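# Close both analyser doors with two arms

## Task

Close both of the analyser's doors, then leave both grippers empty with neither gripper in contact with either door.

## Robot and tools

Robot: two six-joint arms with parallel grippers, named left_arm and right_arm. left_arm's base sits at (+0.030, +0.328, 0) m and right_arm's at (0, -0.280, 0) m, each yawed slightly. The names are only labels and do not mean sides of a camera image.

Scene frame: the origin is on the table top midway between the arms. +z is up, +x points out over the table, and left_arm is on the +y side. Gripper poses in results use this frame: end_effector_position in metres and end_effector_quat_wxyz. That position is the point between the finger pads, about 1 cm short of the fingertips. The fingers point along the gripper's +z axis and close along its y axis. Reported hand positions can be somewhat wrong, more so when an arm is stretched far.

Tool execute_actions, argument "actions": a list holding one item or nothing. An empty list moves nothing and just reports the state. A motion item is {"rows": [[...]], "steps": N} with N from 1 to 15 (default 15). Each step lasts 1/30 s. Rows are used one per step, and the last row repeats if there are fewer rows than steps. A wait item is {"steps": N} with no rows, N up to 300; it returns once that many steps have passed since the previous result. Optional "pictures": true or false controls whether camera images come back (by default they do). A refused call sends nothing to the robot.

Each row is exactly 14 numbers, covering both arms even if only one should move: left_arm's waist, shoulder, elbow, wrist pitch, wrist yaw, wrist roll, gripper opening, then the same seven for right_arm. The six joint values are absolute target angles in radians, in the same form as the Joint positions line, not offsets. Stated ranges per arm: waist -2.618 to 3.054, shoulder 0.000 to 3.142, elbow 0.000 to 3.142, wrist pitch -1.571 to 1.571, wrist yaw -1.571 to 1.571, wrist roll -2.094 to 2.094. True ends may differ by up to 0.036 rad either way. A call is refused if a target exceeds an end by more than 0.036 rad and is farther out than that joint's last reported angle. Targets beyond the real end are clipped to it, and the result may then say "joint sent to its limit"; that note can refer to an earlier action. If the note is missing, that does not prove there is room to go farther. The opening is a scaled value in [-1, 1]: +1 fully open (pad gap 0.094 m) and -1 closed.

Motion limits: a joint's commanded target can only lead its measured angle by 0.202 rad (waist), 0.258 (shoulder), 0.238 (elbow), 0.573 (wrist pitch) and 0.522 (wrist yaw and roll) per step. If targets would put a gripper more than 70 mm from where it is, all of that arm's targets are pulled back toward the current angles. So distant goals take several actions. Between calls the arms keep heading for the last row sent, until everything has nearly stopped or a step was HELD. After that, only a new action makes them move on or push harder.

Result lines: the state line gives each arm's gripper pose as `left_arm: …` | `right_arm: …`. Joint positions and Joint velocities list each arm's six joints (rad, rad/s) followed by the pad gap (m, m/s). grip_measured is the measured opening on the same -1 to 1 scale; each gripper's reading may be off by up to roughly 1 mm, constantly. "joint command not followed" means a clearance check altered or blocked some joint targets; the rest of the row was still applied. HELD marks steps on which your row was wholly or partly not sent. MOTOR HOT appears from 75 °C; OVER-TEMPERATURE FAULT means an arm was stopped (at 90 °C for 10 s; at 100 °C it goes limp and drops).

Gripping: between -1 and +1 the fingers are driven to the grip_measured value you command. To hold something, command about 0.03 below grip_measured for a firm hold, less for a light one. Pads push roughly 50 to 62 N, less on thin parts, and can spike at first contact. For this job you likely push or hook the doors rather than hold them, and must end with both grippers empty and clear of the doors.

Tool zoom_image: {"camera": name, "region": [x0, y0, x1, y1]} in pixels of that camera's latest image, top-left origin, at most 504 by 504. Cameras (all 504x504): cam_head_left, cam_head_right, cam_left_wrist, cam_right_wrist. Calibration (intrinsics and T_world_to_cam in the scene frame) is supplied; head cameras may be off by a couple of degrees and millimetres, and wrist camera poses follow the reported joints.

Tool read_manual: {"section": "licences"} returns licence text only and moves nothing.

Tool finished_scene: {"scene": n} with the current scene number ends that scene for good and reports whether the goal holds; the next scene's task comes in its result.

Avoid: letting the arms collide or press on each other; slamming doors, hard hits or very hard pushes; knocking anything off the table; dropping or letting objects slip; holding loads long enough to overheat motors. Occasional outside tugs on held parts or pushes on loose items can occur.

Each tool is called after "Emit:" by a JSON object that holds its "method" and its "body", one argument or row to a line.

## Session

Emit:
{"method": "execute_actions", "body": {
  "actions": []
}}

Scene clock: 0.00 s of 4800.00 s.
left_arm: end_effector_position=(+0.2643, +0.5222, +0.1330) grip_measured=+1.000 end_effector_quat_wxyz=(+0.121, +0.805, -0.548, +0.193) | right_arm: end_effector_position=(+0.2613, +0.0226, +0.1450) grip_measured=+1.000 end_effector_quat_wxyz=(-0.201, +0.877, -0.308, +0.309)
Joint positions: left_arm=[ 0.945  1.875  1.597 -1.528  0.398 -0.979  0.094] | right_arm=[ 0.9    1.586  1.154 -0.581  0.541 -1.537  0.094]
Joint velocities: left_arm=[-0.017  0.007 -0.007 -0.037  0.007 -0.022  0.   ] | right_arm=[ 0.012  0.017 -0.007 -0.007 -0.066 -0.037  0.   ]

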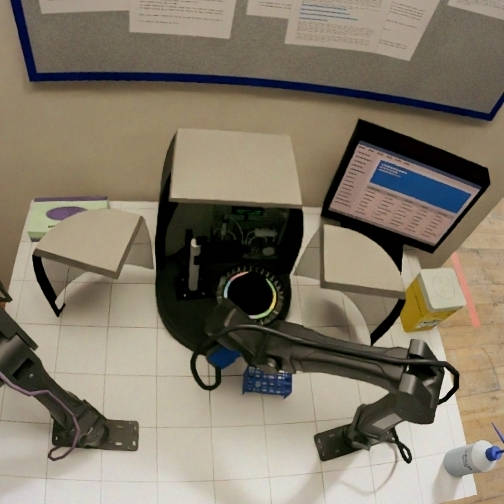

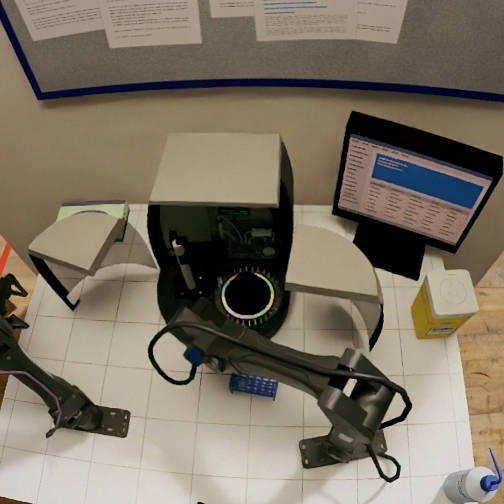

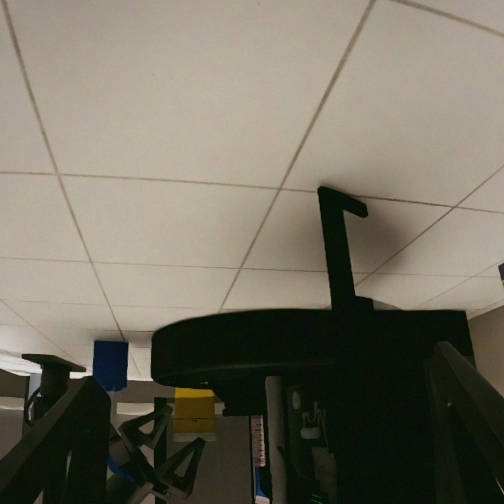

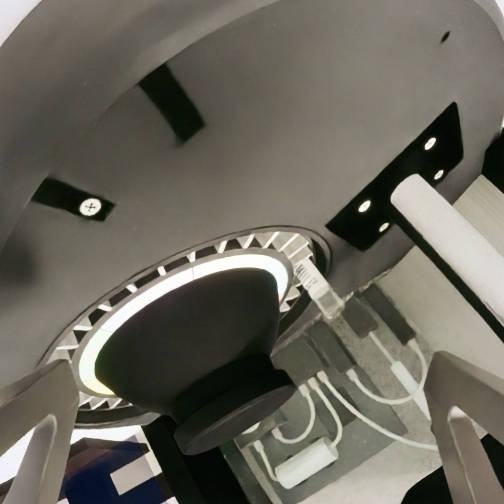

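Emit:
{"method": "zoom_image", "body": {
  "camera": "cam_head_left",
  "region": [0, 120, 440, 380]
}}

Emit:
{"method": "zoom_image", "body": {
  "camera": "cam_head_right",
  "region": [0, 120, 440, 380]
}}

Region (0, 120, 440, 380) of cam_head_left's 504x504 image, scaled by 1.145, with more detail than that image has; it fills the top 298 rows of this view, and the rest is white.

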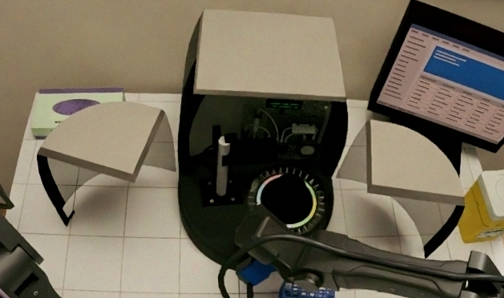

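Region (0, 120, 440, 380) of cam_head_right's 504x504 image, scaled by 1.145, with more detail than that image has; it fills the top 298 rows of this view, and the rest is white.

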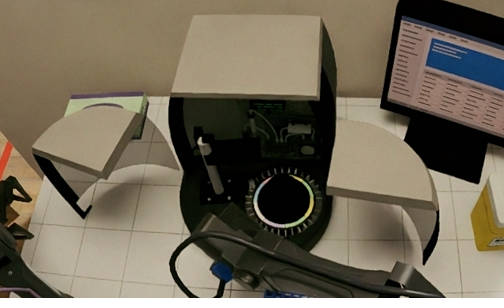

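Emit:
{"method": "execute_actions", "body": {
  "actions": [
    {"rows":[[0.945,1.577,1.86,-1.283,0,-1.2,-1, 0.9,1.0,1.3,-1.0,0,1.2,-1]],"steps":15}
  ],
  "pictures": false
}}

Emit:
{"method": "execute_actions", "body": {
  "actions": [
    {"steps":20}
  ],
  "pictures": false
}}

Emit:
{"method": "execute_actions", "body": {
  "actions": [
    {"rows":[[0.386,1.577,1.86,-1.283,0,-1.2,-1, -0.62,1.0,1.3,-1.0,0,1.2,-1]],"steps":15}
  ],
  "pictures": false
}}

Emit:
{"method": "execute_actions", "body": {
  "actions": [
    {"steps":30}
  ]
}}

Scene clock: 15.00 s of 4800.00 s.
left_arm: end_effector_position=(+0.2583, +0.6148, +0.3104) grip_measured=-0.998 end_effector_quat_wxyz=(-0.287, +0.826, -0.482, +0.058) | right_arm: end_effector_position=(+0.1397, -0.0316, +0.3297) grip_measured=-0.977 end_effector_quat_wxyz=(+0.438, -0.580, +0.672, +0.141)
Joint positions: left_arm=[ 0.944  1.547  1.866 -1.296  0.042 -1.181  0.   ] | right_arm=[ 0.898  0.969  1.302 -0.949  0.049 -0.366  0.001]
Joint velocities: left_arm=[-0.002  0.154 -0.012 -0.037 -0.286 -0.168 -0.   ] | right_arm=[ 0.007 -0.046  0.002 -0.183 -0.286  2.821 -0.   ]
Steps of this call (steps 1 to 90: nothing new was sent; then 11.50 s passed at rest; steps 91 to 105: all 15 steps of this action). Readings (joint positions):
91: left_arm=[0.944 1.866 1.606 -1.520 0.371 -0.997] | right_arm=[0.898 1.574 1.164 -0.617 0.491 -1.485]
92: left_arm=[0.944 1.853 1.623 -1.503 0.333 -1.016] | right_arm=[0.898 1.549 1.174 -0.673 0.427 -1.422]
94: left_arm=[0.944 1.801 1.675 -1.461 0.271 -1.049] | right_arm=[0.898 1.467 1.197 -0.761 0.321 -1.294]
98: left_arm=[0.944 1.663 1.788 -1.377 0.158 -1.114] | right_arm=[0.898 1.249 1.244 -0.856 0.181 -1.022]
105: the state above

Scene clock: 15.67 s of 4800.00 s.
left_arm: end_effector_position=(+0.2584, +0.6223, +0.2995) grip_measured=-0.998 end_effector_quat_wxyz=(-0.274, +0.836, -0.473, +0.047) | right_arm: end_effector_position=(+0.1324, -0.0294, +0.3112) grip_measured=-0.977 end_effector_quat_wxyz=(+0.191, +0.023, +0.906, +0.377)
Joint positions: left_arm=[ 0.944  1.578  1.866 -1.296  0.017 -1.199  0.   ] | right_arm=[ 0.898  1.     1.302 -1.001  0.007  1.132  0.001]
Joint velocities: left_arm=[-0.007  0.012  0.007  0.037  0.007 -0.037 -0.001] | right_arm=[-0.012  0.012 -0.002 -0.007 -0.051  0.476 -0.   ]
Steps of this call (steps 1 to 20: the robot went on to your last target). Readings (joint positions):
1: left_arm=[0.944 1.553 1.866 -1.296 0.037 -1.184] | right_arm=[0.898 0.970 1.302 -0.955 0.041 -0.267]
2: left_arm=[0.944 1.559 1.866 -1.296 0.033 -1.187] | right_arm=[0.898 0.976 1.302 -0.966 0.034 -0.169]
4: left_arm=[0.944 1.571 1.866 -1.296 0.026 -1.192] | right_arm=[0.898 0.990 1.302 -0.981 0.025 0.028]
8: left_arm=[0.944 1.578 1.866 -1.296 0.021 -1.196] | right_arm=[0.898 1.000 1.302 -0.995 0.015 0.424]
20: the state above

Scene clock: 16.17 s of 4800.00 s.
left_arm: end_effector_position=(+0.3864, +0.4545, +0.3001) grip_measured=-0.998 end_effector_quat_wxyz=(-0.256, +0.668, -0.688, +0.126) | right_arm: end_effector_position=(+0.2705, -0.2482, +0.3052) grip_measured=-0.978 end_effector_quat_wxyz=(+0.315, +0.466, +0.787, +0.256)
Joint positions: left_arm=[ 0.374  1.584  1.866 -1.275  0.019 -1.199  0.   ] | right_arm=[-0.108  0.987  1.303 -1.053 -0.052  1.171  0.001]
Joint velocities: left_arm=[ 0.1   -0.012  0.007  0.007 -0.051 -0.007 -0.001] | right_arm=[-2.142  0.266  0.007  0.315  0.242  0.168  0.001]
Steps of this call (steps 1 to 15: all 15 steps of this action). Readings (joint positions):
1: left_arm=[0.922 1.578 1.866 -1.296 0.002 -1.200] | right_arm=[0.866 1.000 1.302 -1.001 -0.011 1.144]
2: left_arm=[0.878 1.578 1.866 -1.295 -0.009 -1.202] | right_arm=[0.797 1.000 1.302 -1.001 -0.015 1.154]
4: left_arm=[0.745 1.579 1.866 -1.290 -0.009 -1.202] | right_arm=[0.645 1.000 1.302 -1.001 -0.013 1.169]
8: left_arm=[0.458 1.584 1.866 -1.279 0.002 -1.202] | right_arm=[0.346 1.000 1.302 -1.009 -0.027 1.180]
15: the state above

Scene clock: 17.17 s of 4800.00 s.
left_arm: end_effector_position=(+0.3857, +0.4563, +0.3001) grip_measured=-0.998 end_effector_quat_wxyz=(-0.256, +0.669, -0.686, +0.124) | right_arm: end_effector_position=(+0.2568, -0.3959, +0.3063) grip_measured=-0.978 end_effector_quat_wxyz=(+0.381, +0.661, +0.627, +0.155)
Joint positions: left_arm=[ 0.378  1.584  1.866 -1.275  0.016 -1.199  0.   ] | right_arm=[-0.616  1.007  1.303 -1.019 -0.003  1.196  0.001]
Joint velocities: left_arm=[-0.007  0.002 -0.002  0.037 -0.007  0.007  0.   ] | right_arm=[-0.012  0.002  0.007 -0.007 -0.051 -0.007  0.   ]
Steps of this call (steps 1 to 30: the robot went on to your last target). Readings (joint positions):
1: left_arm=[0.377 1.584 1.866 -1.275 0.018 -1.199] | right_arm=[-0.182 0.995 1.303 -1.043 -0.045 1.176]
2: left_arm=[0.378 1.584 1.866 -1.275 0.017 -1.199] | right_arm=[-0.257 1.001 1.303 -1.036 -0.039 1.180]
4: left_arm=[0.378 1.584 1.866 -1.275 0.016 -1.199] | right_arm=[-0.407 1.007 1.303 -1.025 -0.030 1.185]
8: left_arm=[0.378 1.584 1.866 -1.275 0.016 -1.199] | right_arm=[-0.609 1.007 1.303 -1.019 -0.005 1.193]
30: the state above
All arms were judged still, so your last target was given up. Only a new action makes them travel on or press farther. Fingers that are still opening or closing keep moving.
camera_calibration (this result's frames):
cam_left_wrist: T_world_to_cam=[[0.860904, -0.258632, 0.438125, -0.342613], [-0.424356, -0.84007, 0.337943, 0.483098], [0.280653, -0.476857, -0.832971, 0.457034], [0, 0, 0, 1]] pos_world=[0.371695, 0.535165, 0.367544]
cam_right_wrist: T_world_to_cam=[[-0.711686, -0.0612906, -0.699819, 0.375516], [-0.143517, 0.987862, 0.059433, 0.450237], [0.687681, 0.142734, -0.711844, 0.184765], [0, 0, 0, 1]] pos_world=[0.204806, -0.448128, 0.367558]

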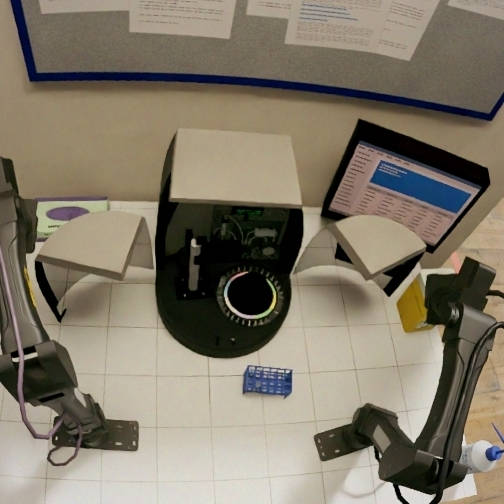

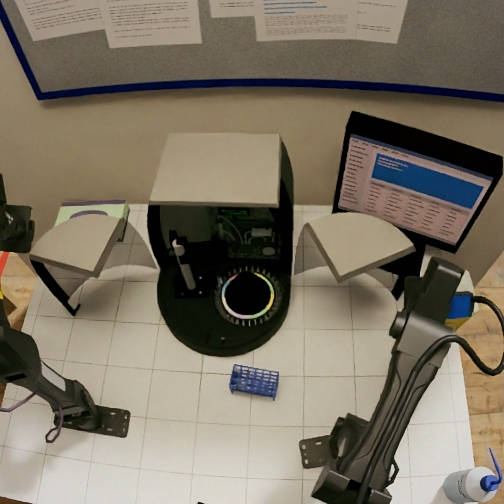

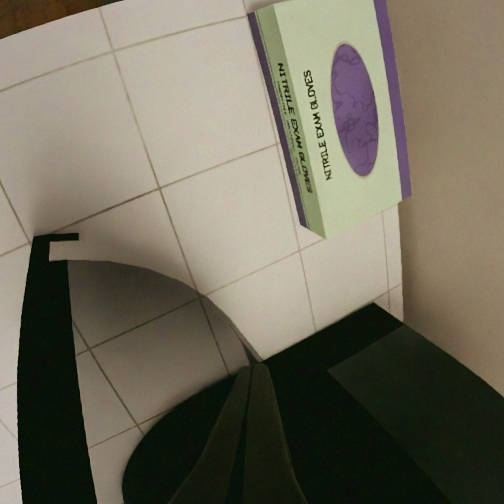

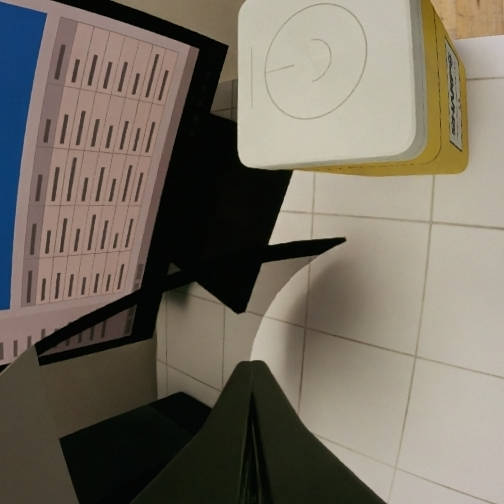

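Emit:
{"method": "execute_actions", "body": {
  "actions": [
    {"rows":[[0.357,1.78,1.77,-1.34,0,-1.2,-1, -0.62,1.0,1.3,-1.0,0,1.2,-1]],"steps":15}
  ],
  "pictures": false
}}

Emit:
{"method": "execute_actions", "body": {
  "actions": [
    {"rows":[[0.236,1.63,1.59,-1.315,0,-1.2,-1, -0.62,1.0,1.3,-1.0,0,1.2,-1]],"steps":15}
  ]
}}

Scene clock: 21.07 s of 4800.00 s.
left_arm: end_effector_position=(+0.3885, +0.4533, +0.1803) grip_measured=-0.998 end_effector_quat_wxyz=(-0.091, +0.692, -0.715, +0.049) | right_arm: end_effector_position=(+0.2568, -0.3959, +0.3063) grip_measured=-0.978 end_effector_quat_wxyz=(+0.381, +0.661, +0.627, +0.155)
Joint positions: left_arm=[ 0.367  1.804  1.756 -1.316  0.014 -1.198  0.   ] | right_arm=[-0.616  1.007  1.303 -1.019 -0.003  1.196  0.001]
Joint velocities: left_arm=[-0.002 -0.168 -0.002  0.007 -0.007  0.022  0.001] | right_arm=[-0.012  0.002 -0.002 -0.007 -0.051  0.022 -0.   ]
Steps of this call (steps 1 to 90: nothing new was sent; then 0.40 s passed at rest; steps 91 to 105: all 15 steps of this action). Readings (joint positions):
91: left_arm=[0.378 1.595 1.864 -1.278 0.016 -1.199] | right_arm=[-0.616 1.007 1.303 -1.019 -0.003 1.196]
92: left_arm=[0.377 1.611 1.861 -1.280 0.015 -1.199] | right_arm=[-0.616 1.007 1.303 -1.019 -0.003 1.196]
94: left_arm=[0.374 1.668 1.841 -1.282 0.015 -1.199] | right_arm=[-0.616 1.007 1.303 -1.019 -0.003 1.196]
98: left_arm=[0.367 1.796 1.776 -1.296 0.015 -1.198] | right_arm=[-0.616 1.007 1.303 -1.019 -0.003 1.196]
105: the state above

Scene clock: 21.57 s of 4800.00 s.
left_arm: end_effector_position=(+0.3624, +0.3949, +0.1932) grip_measured=-0.998 end_effector_quat_wxyz=(+0.098, -0.638, +0.761, -0.058) | right_arm: end_effector_position=(+0.2568, -0.3959, +0.3063) grip_measured=-0.978 end_effector_quat_wxyz=(+0.381, +0.661, +0.627, +0.155)
Joint positions: left_arm=[ 0.227  1.631  1.603 -1.314  0.009 -1.195  0.   ] | right_arm=[-0.616  1.007  1.303 -1.019 -0.003  1.196  0.001]
Joint velocities: left_arm=[ 0.012  0.012 -0.012 -0.037  0.037 -0.022  0.   ] | right_arm=[-0.017  0.007 -0.002 -0.007 -0.095 -0.066  0.   ]
Steps of this call (steps 1 to 15: all 15 steps of this action). Readings (joint positions):
1: left_arm=[0.356 1.778 1.725 -1.292 0.005 -1.197] | right_arm=[-0.616 1.007 1.303 -1.019 -0.003 1.196]
2: left_arm=[0.337 1.738 1.674 -1.274 -0.008 -1.194] | right_arm=[-0.616 1.007 1.303 -1.019 -0.003 1.196]
4: left_arm=[0.279 1.672 1.615 -1.297 -0.008 -1.195] | right_arm=[-0.616 1.007 1.303 -1.019 -0.003 1.196]
8: left_arm=[0.225 1.631 1.605 -1.314 0.009 -1.195] | right_arm=[-0.616 1.007 1.303 -1.019 -0.003 1.196]
15: the state above
camera_calibration (this result's frames):
cam_left_wrist: T_world_to_cam=[[0.916223, -0.366532, 0.161835, -0.215634], [-0.392387, -0.739135, 0.54746, 0.365891], [-0.0810434, -0.565097, -0.821034, 0.508922], [0, 0, 0, 1]] pos_world=[0.382385, 0.478996, 0.252429]
cam_right_wrist: T_world_to_cam=[[-0.711686, -0.0612906, -0.699819, 0.375516], [-0.143517, 0.987862, 0.059433, 0.450237], [0.687681, 0.142734, -0.711844, 0.184765], [0, 0, 0, 1]] pos_world=[0.204806, -0.448128, 0.367558]

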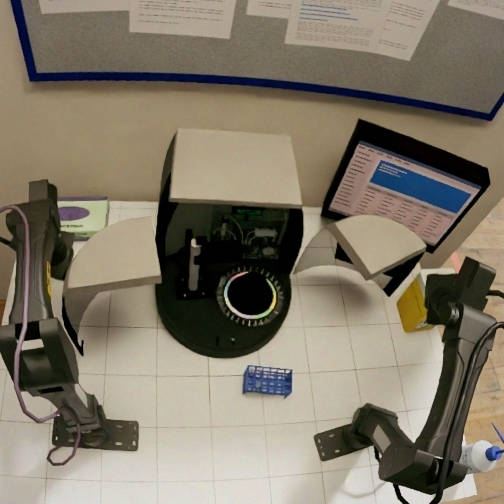

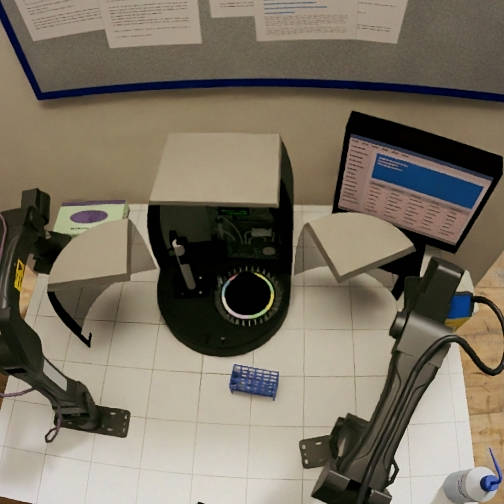

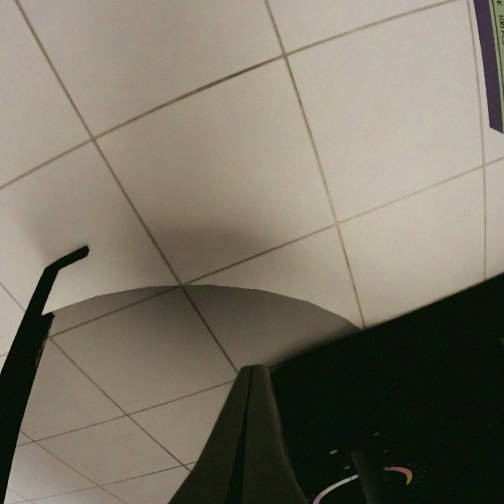

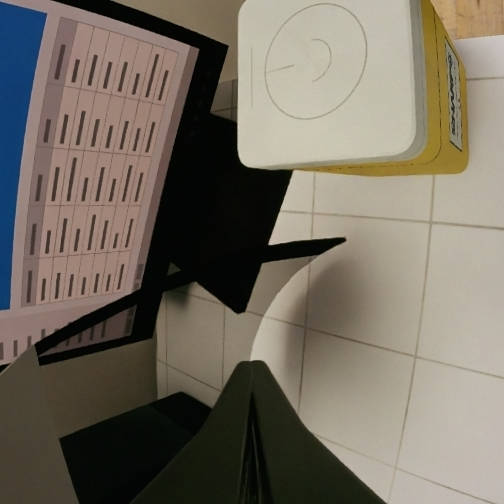

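Emit:
{"method": "execute_actions", "body": {
  "actions": [
    {"rows":[[0.094,1.36,1.345,-1.335,0,-1.45,-1, -0.62,1.0,1.3,-1.0,0,1.2,-1]],"steps":15}
  ],
  "pictures": false
}}

Emit:
{"method": "execute_actions", "body": {
  "actions": [
    {"rows":[[-0.288,1.194,1.229,-1.385,0,-1.8,-1, -0.62,1.0,1.3,-1.0,0,1.2,-1]],"steps":15}
  ]
}}

Scene clock: 22.53 s of 4800.00 s.
left_arm: end_effector_position=(+0.2962, +0.3440, +0.1954) grip_measured=-0.998 end_effector_quat_wxyz=(-0.088, +0.676, -0.727, +0.078) | right_arm: end_effector_position=(+0.2568, -0.3959, +0.3063) grip_measured=-0.978 end_effector_quat_wxyz=(+0.381, +0.661, +0.627, +0.155)
Joint positions: left_arm=[ 0.09   1.355  1.357 -1.337  0.01  -1.436  0.   ] | right_arm=[-0.616  1.007  1.303 -1.019 -0.003  1.196  0.001]
Joint velocities: left_arm=[-0.002  0.002 -0.007 -0.066 -0.066 -0.037  0.   ] | right_arm=[ 0.012  0.007  0.007  0.037 -0.051  0.007 -0.001]
Steps of this call (steps 1 to 14: the robot went on to your last target; steps 15 to 29: all 15 steps of this action). Readings (joint positions):
15: left_arm=[0.216 1.601 1.563 -1.282 0.003 -1.229] | right_arm=[-0.616 1.007 1.303 -1.019 -0.003 1.196]
16: left_arm=[0.193 1.547 1.490 -1.256 -0.007 -1.264] | right_arm=[-0.616 1.007 1.303 -1.019 -0.003 1.196]
18: left_arm=[0.129 1.435 1.385 -1.289 -0.003 -1.329] | right_arm=[-0.616 1.007 1.303 -1.019 -0.003 1.196]
22: left_arm=[0.090 1.353 1.357 -1.337 0.010 -1.399] | right_arm=[-0.616 1.007 1.303 -1.019 -0.003 1.196]
29: the state above

Scene clock: 23.03 s of 4800.00 s.
left_arm: end_effector_position=(+0.2468, +0.2559, +0.1942) grip_measured=-0.998 end_effector_quat_wxyz=(-0.056, +0.664, -0.737, +0.111) | right_arm: end_effector_position=(+0.2568, -0.3959, +0.3063) grip_measured=-0.978 end_effector_quat_wxyz=(+0.381, +0.661, +0.627, +0.155)
Joint positions: left_arm=[-0.289  1.201  1.243 -1.363  0.014 -1.783  0.   ] | right_arm=[-0.616  1.007  1.303 -1.019 -0.003  1.196  0.001]
Joint velocities: left_arm=[-0.027 -0.007 -0.007 -0.007  0.007 -0.11   0.001] | right_arm=[-0.017  0.012 -0.002  0.022 -0.037 -0.095 -0.   ]
Steps of this call (steps 1 to 15: all 15 steps of this action). Readings (joint positions):
1: left_arm=[0.065 1.337 1.336 -1.321 -0.004 -1.492] | right_arm=[-0.616 1.007 1.303 -1.019 -0.003 1.196]
2: left_arm=[0.007 1.302 1.297 -1.313 -0.015 -1.552] | right_arm=[-0.616 1.007 1.303 -1.019 -0.003 1.196]
4: left_arm=[-0.137 1.239 1.251 -1.337 -0.015 -1.643] | right_arm=[-0.616 1.007 1.303 -1.019 -0.003 1.196]
8: left_arm=[-0.288 1.201 1.243 -1.360 0.014 -1.733] | right_arm=[-0.616 1.007 1.303 -1.019 -0.003 1.196]
15: the state above
camera_calibration (this result's frames):
cam_left_wrist: T_world_to_cam=[[0.933257, -0.28906, 0.213251, -0.194843], [-0.356635, -0.67467, 0.646244, 0.17272], [-0.0429296, -0.679164, -0.73273, 0.424382], [0, 0, 0, 1]] pos_world=[0.261655, 0.348433, 0.240888]
cam_right_wrist: T_world_to_cam=[[-0.711686, -0.0612906, -0.699819, 0.375516], [-0.143517, 0.987862, 0.059433, 0.450237], [0.687681, 0.142734, -0.711844, 0.184765], [0, 0, 0, 1]] pos_world=[0.204806, -0.448128, 0.367558]

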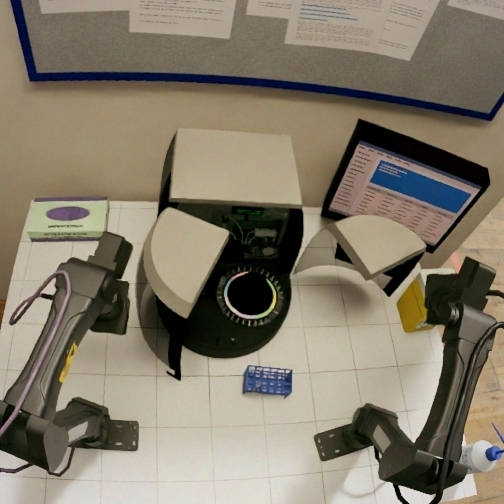

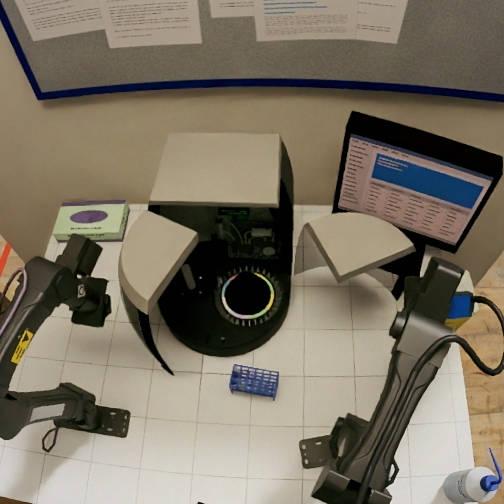

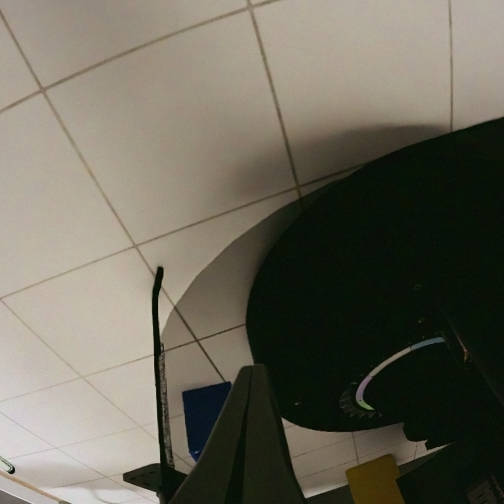

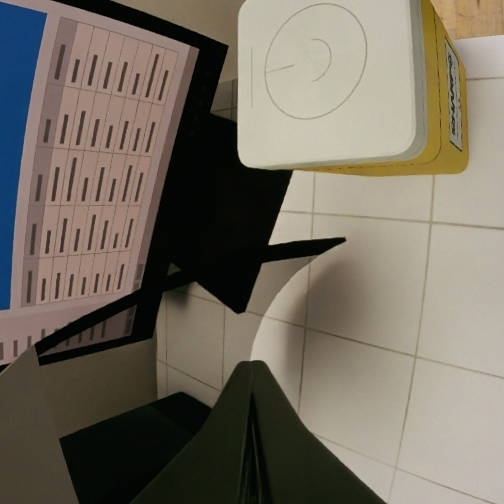

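Emit:
{"method": "execute_actions", "body": {
  "actions": [
    {"rows":[[-0.45,1.24,1.26,-1.37,0,-1.95,-1, -0.62,1.0,1.3,-1.0,0,1.2,-1]],"steps":12}
  ],
  "pictures": false
}}

Emit:
{"method": "execute_actions", "body": {
  "actions": [
    {"rows":[[-0.623,1.287,1.29,-1.354,0,-2.05,-1, -0.62,1.0,1.3,-1.0,0,1.2,-1]],"steps":12}
  ],
  "pictures": false
}}

Emit:
{"method": "execute_actions", "body": {
  "actions": [
    {"rows":[[-0.72,1.40,1.38,-1.33,0,-2.05,-1, -0.62,1.0,1.3,-1.0,0,1.2,-1]],"steps":12}
  ],
  "pictures": false
}}

Emit:
{"method": "execute_actions", "body": {
  "actions": [
    {"rows":[[-0.80,1.525,1.486,-1.311,0,-2.05,-1, -0.62,1.0,1.3,-1.0,0,1.2,-1]],"steps":15}
  ]
}}

Scene clock: 24.20 s of 4800.00 s.
left_arm: end_effector_position=(+0.2351, +0.2229, +0.1868) grip_measured=-0.998 end_effector_quat_wxyz=(-0.034, +0.664, -0.740, +0.101) | right_arm: end_effector_position=(+0.2568, -0.3959, +0.3063) grip_measured=-0.978 end_effector_quat_wxyz=(+0.381, +0.661, +0.627, +0.155)
Joint positions: left_arm=[-0.445  1.236  1.243 -1.365  0.009 -1.935  0.   ] | right_arm=[-0.616  1.007  1.303 -1.019 -0.003  1.196  0.001]
Joint velocities: left_arm=[ 0.002 -0.012 -0.007  0.007  0.037 -0.095 -0.   ] | right_arm=[-0.007 -0.012 -0.017 -0.022 -0.051  0.022  0.   ]
Steps of this call (steps 1 to 23: the robot went on to your last target; steps 24 to 35: all 12 steps of this action). Readings (joint positions):
24: left_arm=[-0.311 1.204 1.243 -1.364 0.002 -1.820] | right_arm=[-0.616 1.007 1.303 -1.019 -0.003 1.196]
25: left_arm=[-0.357 1.210 1.243 -1.364 -0.001 -1.846] | right_arm=[-0.616 1.007 1.303 -1.019 -0.003 1.196]
27: left_arm=[-0.426 1.225 1.243 -1.365 0.005 -1.884] | right_arm=[-0.616 1.007 1.303 -1.019 -0.003 1.196]
31: left_arm=[-0.445 1.236 1.243 -1.365 0.009 -1.920] | right_arm=[-0.616 1.007 1.303 -1.019 -0.003 1.196]
35: the state above

Scene clock: 24.60 s of 4800.00 s.
left_arm: end_effector_position=(+0.2215, +0.1826, +0.1839) grip_measured=-0.999 end_effector_quat_wxyz=(+0.018, -0.637, +0.765, -0.097) | right_arm: end_effector_position=(+0.2568, -0.3959, +0.3063) grip_measured=-0.978 end_effector_quat_wxyz=(+0.381, +0.661, +0.627, +0.155)
Joint positions: left_arm=[-0.621  1.284  1.266 -1.355  0.009 -2.038  0.   ] | right_arm=[-0.616  1.007  1.303 -1.019 -0.003  1.196  0.001]
Joint velocities: left_arm=[-0.012 -0.002  0.022  0.022 -0.081 -0.022 -0.001] | right_arm=[ 0.002  0.002  0.012  0.022 -0.022 -0.037  0.   ]
Steps of this call (steps 1 to 12: all 12 steps of this action). Readings (joint positions):
1: left_arm=[-0.469 1.241 1.247 -1.367 -0.002 -1.954] | right_arm=[-0.616 1.007 1.303 -1.019 -0.003 1.196]
2: left_arm=[-0.519 1.251 1.255 -1.369 -0.008 -1.977] | right_arm=[-0.616 1.007 1.303 -1.019 -0.003 1.196]
4: left_arm=[-0.597 1.270 1.265 -1.361 0.002 -2.001] | right_arm=[-0.616 1.007 1.303 -1.019 -0.003 1.196]
8: left_arm=[-0.621 1.284 1.266 -1.355 0.009 -2.027] | right_arm=[-0.616 1.007 1.303 -1.019 -0.003 1.196]
12: the state above

Scene clock: 25.00 s of 4800.00 s.
left_arm: end_effector_position=(+0.2286, +0.1465, +0.1888) grip_measured=-0.999 end_effector_quat_wxyz=(+0.014, -0.604, +0.790, -0.102) | right_arm: end_effector_position=(+0.2568, -0.3959, +0.3063) grip_measured=-0.978 end_effector_quat_wxyz=(+0.381, +0.661, +0.627, +0.155)
Joint positions: left_arm=[-0.712  1.387  1.362 -1.34   0.009 -2.045  0.   ] | right_arm=[-0.616  1.007  1.303 -1.019 -0.003  1.196  0.001]
Joint velocities: left_arm=[ 0.007 -0.017 -0.017  0.066  0.022 -0.007  0.001] | right_arm=[ 0.007 -0.022  0.017  0.022 -0.037  0.037  0.   ]
Steps of this call (steps 1 to 12: all 12 steps of this action). Readings (joint positions):
1: left_arm=[-0.633 1.298 1.282 -1.366 0.004 -2.040] | right_arm=[-0.616 1.007 1.303 -1.019 -0.003 1.196]
2: left_arm=[-0.658 1.325 1.312 -1.372 0.003 -2.043] | right_arm=[-0.616 1.007 1.303 -1.019 -0.003 1.196]
4: left_arm=[-0.700 1.371 1.353 -1.348 0.006 -2.043] | right_arm=[-0.616 1.007 1.303 -1.019 -0.003 1.196]
8: left_arm=[-0.712 1.387 1.362 -1.340 0.009 -2.045] | right_arm=[-0.616 1.007 1.303 -1.019 -0.003 1.196]
12: the state above

Scene clock: 25.50 s of 4800.00 s.
left_arm: end_effector_position=(+0.2146, +0.1289, +0.1966) grip_measured=-0.999 end_effector_quat_wxyz=(+0.003, -0.575, +0.815, -0.070) | right_arm: end_effector_position=(+0.2568, -0.3959, +0.3063) grip_measured=-0.978 end_effector_quat_wxyz=(+0.381, +0.661, +0.627, +0.155)
Joint positions: left_arm=[-0.793  1.464  1.471 -1.437  0.012 -2.048  0.   ] | right_arm=[-0.616  1.007  1.303 -1.019 -0.003  1.196  0.001]
Joint velocities: left_arm=[-0.002 -0.007  0.002 -0.066  0.037 -0.022 -0.   ] | right_arm=[ 0.002 -0.017 -0.012  0.007 -0.066 -0.022  0.001]
Steps of this call (steps 1 to 15: all 15 steps of this action). Readings (joint positions):
1: left_arm=[-0.721 1.403 1.381 -1.355 0.007 -2.045] | right_arm=[-0.616 1.007 1.303 -1.019 -0.003 1.196]
2: left_arm=[-0.735 1.418 1.415 -1.383 0.005 -2.046] | right_arm=[-0.616 1.007 1.303 -1.019 -0.003 1.196]
4: left_arm=[-0.770 1.447 1.457 -1.427 0.003 -2.050] | right_arm=[-0.616 1.007 1.303 -1.019 -0.003 1.196]
8: left_arm=[-0.793 1.464 1.471 -1.437 0.012 -2.048] | right_arm=[-0.616 1.007 1.303 -1.019 -0.003 1.196]
15: the state above
camera_calibration (this result's frames):
cam_left_wrist: T_world_to_cam=[[0.854334, -0.510594, 0.0969925, -0.133625], [-0.430299, -0.590245, 0.682974, 0.071683], [-0.291473, -0.625224, -0.723974, 0.383233], [0, 0, 0, 1]] pos_world=[0.256708, 0.213689, 0.241454]
cam_right_wrist: T_world_to_cam=[[-0.711686, -0.0612906, -0.699819, 0.375516], [-0.143517, 0.987862, 0.059433, 0.450237], [0.687681, 0.142734, -0.711844, 0.184765], [0, 0, 0, 1]] pos_world=[0.204806, -0.448128, 0.367558]

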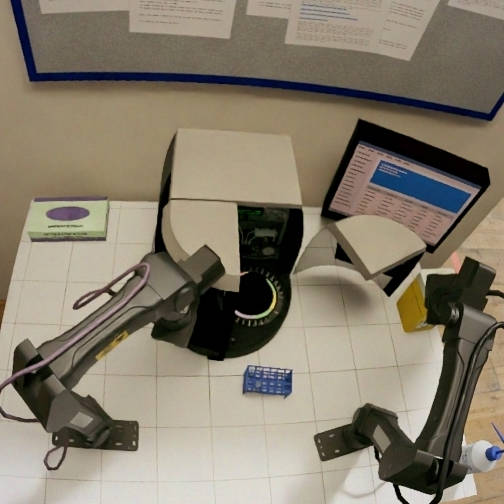

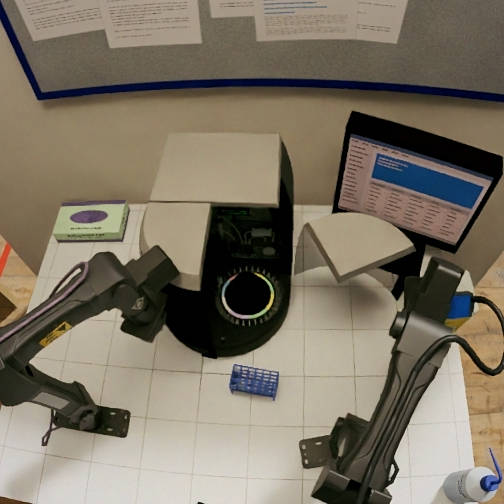

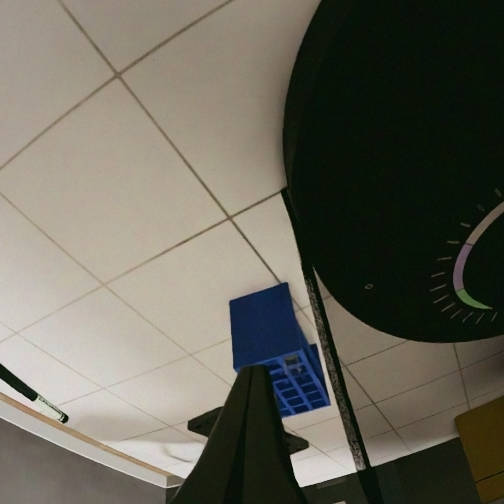

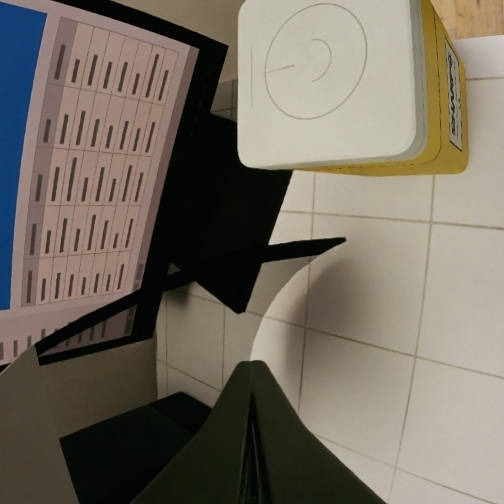

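Emit:
{"method": "execute_actions", "body": {
  "actions": [
    {"rows":[[-0.6,1.15,1.2,-1.38,0,-2.05,-1, -0.62,1.62,1.90,-1.283,0,1.2,-1]],"steps":15}
  ],
  "pictures": false
}}

Emit:
{"method": "execute_actions", "body": {
  "actions": [
    {"rows":[[0.2,1.0,1.1,-1.2,0,-1.2,-1, -0.62,1.62,1.90,-1.283,0,1.2,-1]],"steps":15}
  ]
}}

Scene clock: 33.17 s of 4800.00 s.
left_arm: end_effector_position=(+0.2026, +0.2040, +0.1948) grip_measured=-0.999 end_effector_quat_wxyz=(+0.026, -0.648, +0.751, -0.122) | right_arm: end_effector_position=(+0.3592, -0.4428, +0.2729) grip_measured=-0.978 end_effector_quat_wxyz=(+0.234, +0.703, +0.665, +0.096)
Joint positions: left_arm=[-0.597  1.143  1.212 -1.389  0.007 -2.048  0.   ] | right_arm=[-0.616  1.666  1.869 -1.262 -0.003  1.198  0.001]
Joint velocities: left_arm=[-0.027 -0.012  0.012 -0.022 -0.022 -0.066 -0.   ] | right_arm=[-0.007 -0.222 -0.017 -0.081 -0.022 -0.007  0.   ]
Steps of this call (steps 1 to 15: the robot went on to your last target; steps 16 to 90: nothing new was sent; then 4.17 s passed at rest; steps 91 to 105: all 15 steps of this action). Readings (joint positions):
91: left_arm=[-0.773 1.427 1.431 -1.407 0.026 -2.045] | right_arm=[-0.616 1.042 1.347 -1.081 -0.003 1.197]
92: left_arm=[-0.727 1.361 1.351 -1.364 0.032 -2.045] | right_arm=[-0.616 1.110 1.433 -1.154 -0.003 1.198]
94: left_arm=[-0.625 1.229 1.237 -1.378 0.016 -2.046] | right_arm=[-0.616 1.276 1.608 -1.209 -0.003 1.198]
98: left_arm=[-0.597 1.139 1.212 -1.405 0.007 -2.048] | right_arm=[-0.616 1.582 1.864 -1.208 -0.003 1.198]
105: the state above

Scene clock: 33.67 s of 4800.00 s.
left_arm: end_effector_position=(+0.2546, +0.3669, +0.2035) grip_measured=-0.999 end_effector_quat_wxyz=(+0.194, -0.634, +0.739, -0.117) | right_arm: end_effector_position=(+0.3522, -0.4395, +0.2806) grip_measured=-0.978 end_effector_quat_wxyz=(+0.239, +0.702, +0.664, +0.098)
Joint positions: left_arm=[ 0.195  1.013  1.112 -1.213  0.001 -1.251  0.   ] | right_arm=[-0.616  1.64   1.869 -1.278 -0.003  1.198  0.001]
Joint velocities: left_arm=[-0.002  0.012  0.002  0.037  0.051  0.3   -0.   ] | right_arm=[ 0.002 -0.007  0.002 -0.037 -0.066 -0.051  0.   ]
Steps of this call (steps 1 to 15: all 15 steps of this action). Readings (joint positions):
1: left_arm=[-0.566 1.125 1.192 -1.358 0.021 -1.970] | right_arm=[-0.616 1.659 1.869 -1.266 -0.003 1.198]
2: left_arm=[-0.499 1.092 1.157 -1.311 0.025 -1.869] | right_arm=[-0.616 1.652 1.869 -1.268 -0.003 1.198]
4: left_arm=[-0.348 1.038 1.118 -1.277 0.021 -1.671] | right_arm=[-0.616 1.642 1.869 -1.272 -0.003 1.198]
8: left_arm=[-0.050 1.013 1.112 -1.233 0.016 -1.398] | right_arm=[-0.616 1.640 1.869 -1.277 -0.003 1.198]
15: the state above
camera_calibration (this result's frames):
cam_left_wrist: T_world_to_cam=[[0.866065, -0.354279, 0.35273, -0.15941], [-0.485585, -0.763943, 0.424968, 0.354941], [0.118908, -0.539331, -0.833657, 0.435007], [0, 0, 0, 1]] pos_world=[0.258687, 0.449292, 0.268036]
cam_right_wrist: T_world_to_cam=[[-0.885724, 0.020323, -0.463766, 0.45372], [-0.0986473, 0.967983, 0.23082, 0.435945], [0.453609, 0.250193, -0.855361, 0.277093], [0, 0, 0, 1]] pos_world=[0.319184, -0.500535, 0.34681]

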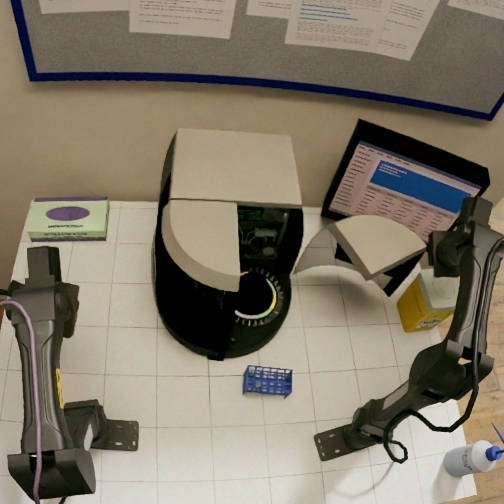

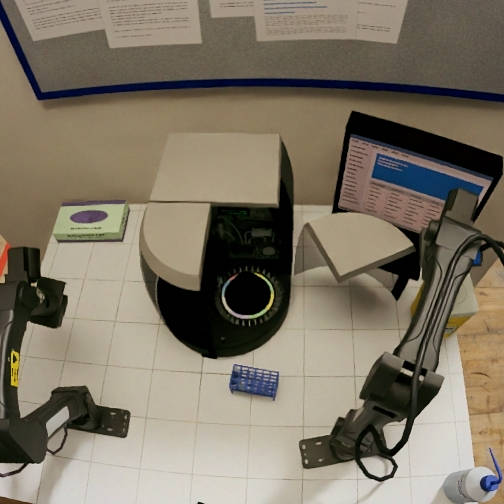

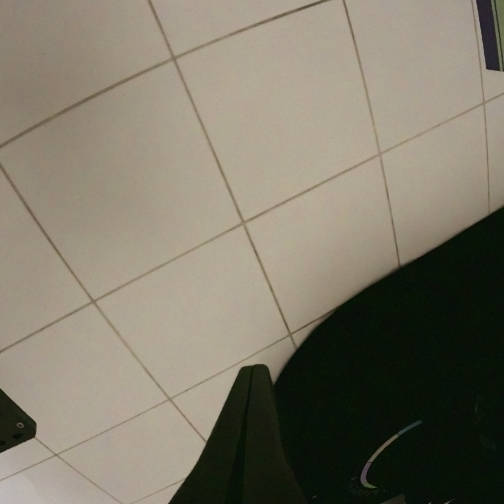

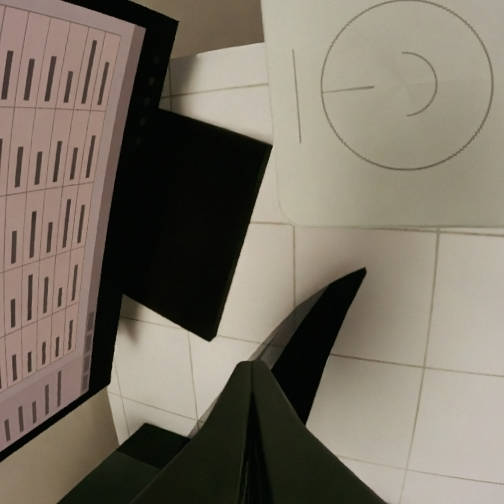

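Emit:
{"method": "execute_actions", "body": {
  "actions": [
    {"rows":[[0.2,1.0,1.1,-1.2,0,-1.2,-1, -0.498,1.829,2.0,-1.07,0,1.2,-1]],"steps":15}
  ],
  "pictures": false
}}

Emit:
{"method": "execute_actions", "body": {
  "actions": [
    {"rows":[[0.2,1.0,1.1,-1.2,0,-1.2,-1, -0.498,1.88,1.93,-1.055,0,1.2,-1]],"steps":15}
  ]
}}

Scene clock: 36.10 s of 4800.00 s.
left_arm: end_effector_position=(+0.2546, +0.3669, +0.2035) grip_measured=-0.999 end_effector_quat_wxyz=(+0.196, -0.619, +0.752, -0.113) | right_arm: end_effector_position=(+0.4408, -0.4465, +0.2741) grip_measured=-0.978 end_effector_quat_wxyz=(+0.299, +0.661, +0.679, +0.113)
Joint positions: left_arm=[ 0.195  1.013  1.112 -1.213  0.001 -1.21   0.   ] | right_arm=[-0.536  1.835  1.995 -1.081  0.038  1.182  0.001]
Joint velocities: left_arm=[-0.022  0.002  0.012 -0.007  0.037  0.007 -0.   ] | right_arm=[-0.007 -0.002  0.002 -0.037  0.007  0.037  0.   ]
Steps of this call (steps 1 to 30: the robot went on to your last target; steps 31 to 58: nothing new was sent; steps 59 to 73: all 15 steps of this action). Readings (joint positions):
59: left_arm=[0.195 1.013 1.112 -1.213 0.001 -1.210] | right_arm=[-0.607 1.657 1.887 -1.280 0.001 1.198]
60: left_arm=[0.195 1.013 1.112 -1.213 0.001 -1.210] | right_arm=[-0.589 1.687 1.922 -1.262 0.004 1.199]
62: left_arm=[0.195 1.013 1.112 -1.213 0.001 -1.210] | right_arm=[-0.544 1.760 1.973 -1.186 0.012 1.193]
66: left_arm=[0.195 1.013 1.112 -1.213 0.001 -1.210] | right_arm=[-0.536 1.824 1.995 -1.089 0.036 1.183]
73: the state above

Scene clock: 36.60 s of 4800.00 s.
left_arm: end_effector_position=(+0.2546, +0.3669, +0.2035) grip_measured=-0.999 end_effector_quat_wxyz=(+0.196, -0.619, +0.752, -0.113) | right_arm: end_effector_position=(+0.4542, -0.4307, +0.2273) grip_measured=-0.978 end_effector_quat_wxyz=(+0.254, +0.658, +0.700, +0.111)
Joint positions: left_arm=[ 0.195  1.013  1.112 -1.213  0.001 -1.21   0.   ] | right_arm=[-0.504  1.894  1.929 -1.044  0.014  1.188  0.001]
Joint velocities: left_arm=[ 0.002 -0.007  0.017  0.037 -0.051 -0.051  0.001] | right_arm=[-0.017 -0.007 -0.002 -0.037 -0.051  0.007 -0.001]
Steps of this call (steps 1 to 15: all 15 steps of this action). Readings (joint positions):
1: left_arm=[0.195 1.013 1.112 -1.213 0.001 -1.210] | right_arm=[-0.536 1.837 1.986 -1.074 0.038 1.182]
2: left_arm=[0.195 1.013 1.112 -1.213 0.001 -1.210] | right_arm=[-0.536 1.837 1.977 -1.066 0.041 1.181]
4: left_arm=[0.195 1.013 1.112 -1.213 0.001 -1.210] | right_arm=[-0.536 1.848 1.962 -1.052 0.048 1.177]
8: left_arm=[0.195 1.013 1.112 -1.213 0.001 -1.210] | right_arm=[-0.532 1.876 1.943 -1.042 0.045 1.178]
15: the state above
camera_calibration (this result's frames):
cam_left_wrist: T_world_to_cam=[[0.853549, -0.391613, 0.343646, -0.140678], [-0.51189, -0.753209, 0.413091, 0.360118], [0.0970657, -0.528503, -0.843364, 0.438572], [0, 0, 0, 1]] pos_world=[0.261846, 0.44794, 0.269457]
cam_right_wrist: T_world_to_cam=[[-0.86737, -0.0935111, -0.4888, 0.467457], [-0.212575, 0.957693, 0.193998, 0.505451], [0.44998, 0.272174, -0.850552, 0.193017], [0, 0, 0, 1]] pos_world=[0.426051, -0.492889, 0.294608]

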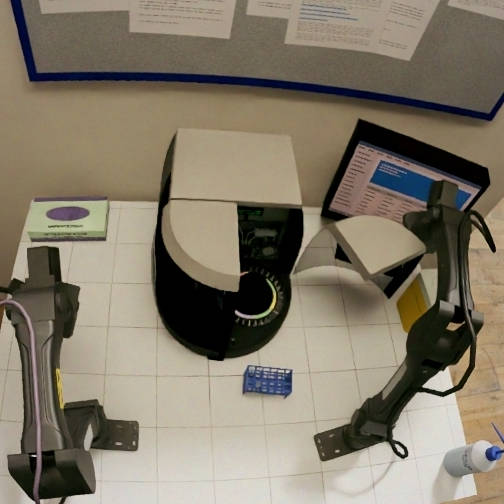

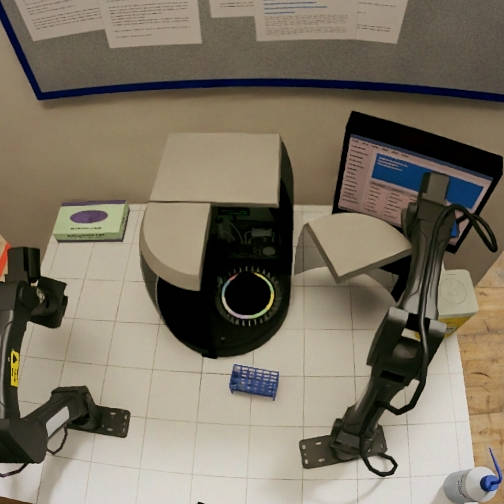

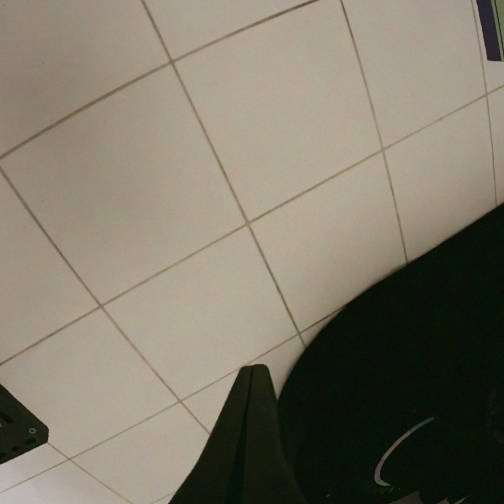

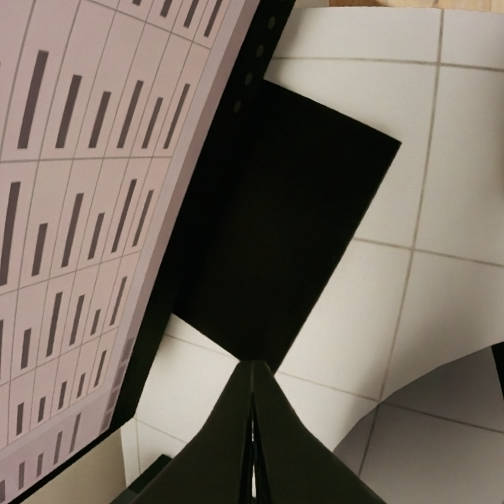

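Emit:
{"method": "execute_actions", "body": {
  "actions": [
    {"rows":[[0.2,1.0,1.1,-1.2,0,-1.2,-1, -0.498,1.927,1.868,-1.04,0,1.2,-1]],"steps":15}
  ]
}}

Scene clock: 37.47 s of 4800.00 s.
left_arm: end_effector_position=(+0.2546, +0.3669, +0.2035) grip_measured=-0.999 end_effector_quat_wxyz=(+0.196, -0.619, +0.752, -0.113) | right_arm: end_effector_position=(+0.4511, -0.4282, +0.1797) grip_measured=-0.978 end_effector_quat_wxyz=(+0.205, +0.668, +0.709, +0.092)
Joint positions: left_arm=[ 0.195  1.013  1.112 -1.213  0.001 -1.21   0.   ] | right_arm=[-0.504  1.948  1.864 -1.034  0.006  1.192  0.001]
Joint velocities: left_arm=[-0.002  0.022 -0.022  0.007 -0.037  0.007 -0.001] | right_arm=[ 0.007 -0.007 -0.032 -0.066 -0.037 -0.037 -0.   ]
Steps of this call (steps 1 to 11: the robot went on to your last target; steps 12 to 26: all 15 steps of this action). Readings (joint positions):
12: left_arm=[0.195 1.013 1.112 -1.213 0.001 -1.210] | right_arm=[-0.504 1.895 1.921 -1.039 0.010 1.191]
13: left_arm=[0.195 1.013 1.112 -1.213 0.001 -1.210] | right_arm=[-0.504 1.896 1.911 -1.034 0.010 1.191]
15: left_arm=[0.195 1.013 1.112 -1.213 0.001 -1.210] | right_arm=[-0.504 1.909 1.889 -1.033 0.010 1.191]
19: left_arm=[0.195 1.013 1.112 -1.213 0.001 -1.210] | right_arm=[-0.504 1.943 1.867 -1.034 0.008 1.192]
26: the state above
camera_calibration (this result's frames):
cam_left_wrist: T_world_to_cam=[[0.853549, -0.391613, 0.343646, -0.140678], [-0.51189, -0.753209, 0.413091, 0.360118], [0.0970657, -0.528503, -0.843364, 0.438572], [0, 0, 0, 1]] pos_world=[0.261846, 0.44794, 0.269457]
cam_right_wrist: T_world_to_cam=[[-0.912327, -0.0743317, -0.402658, 0.454765], [-0.189828, 0.948102, 0.255083, 0.486279], [0.362801, 0.309155, -0.87909, 0.213519], [0, 0, 0, 1]] pos_world=[0.429739, -0.493249, 0.246775]

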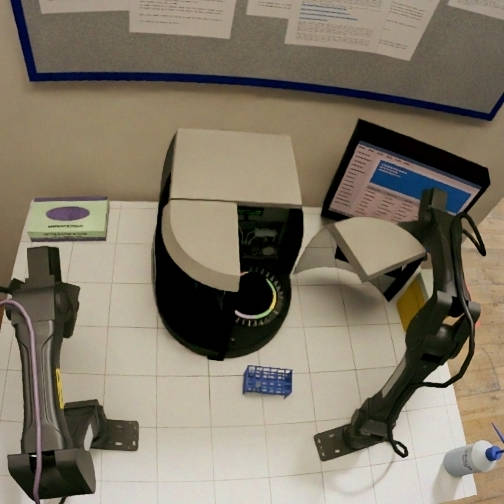

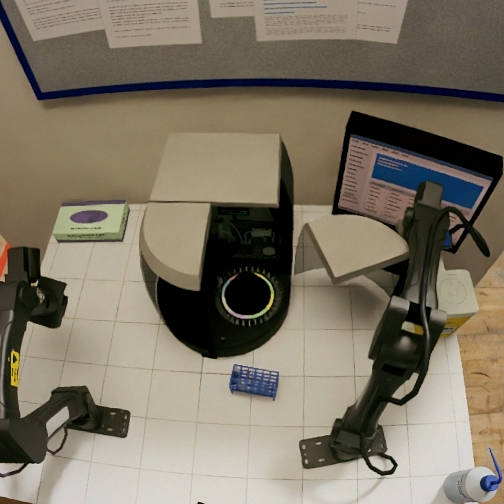

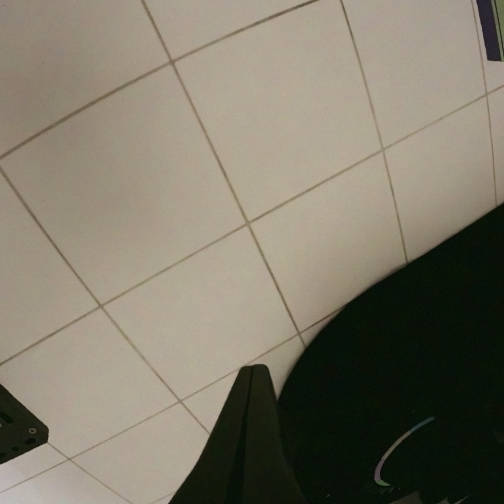

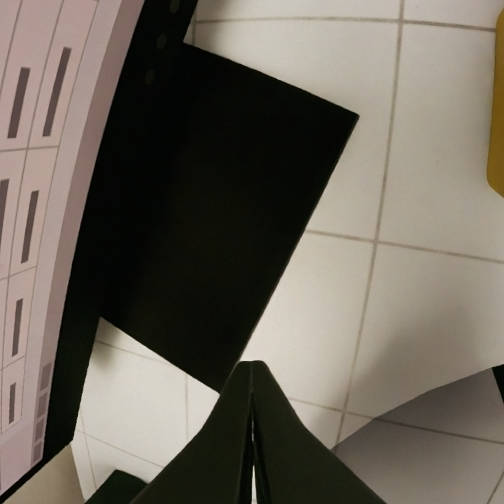

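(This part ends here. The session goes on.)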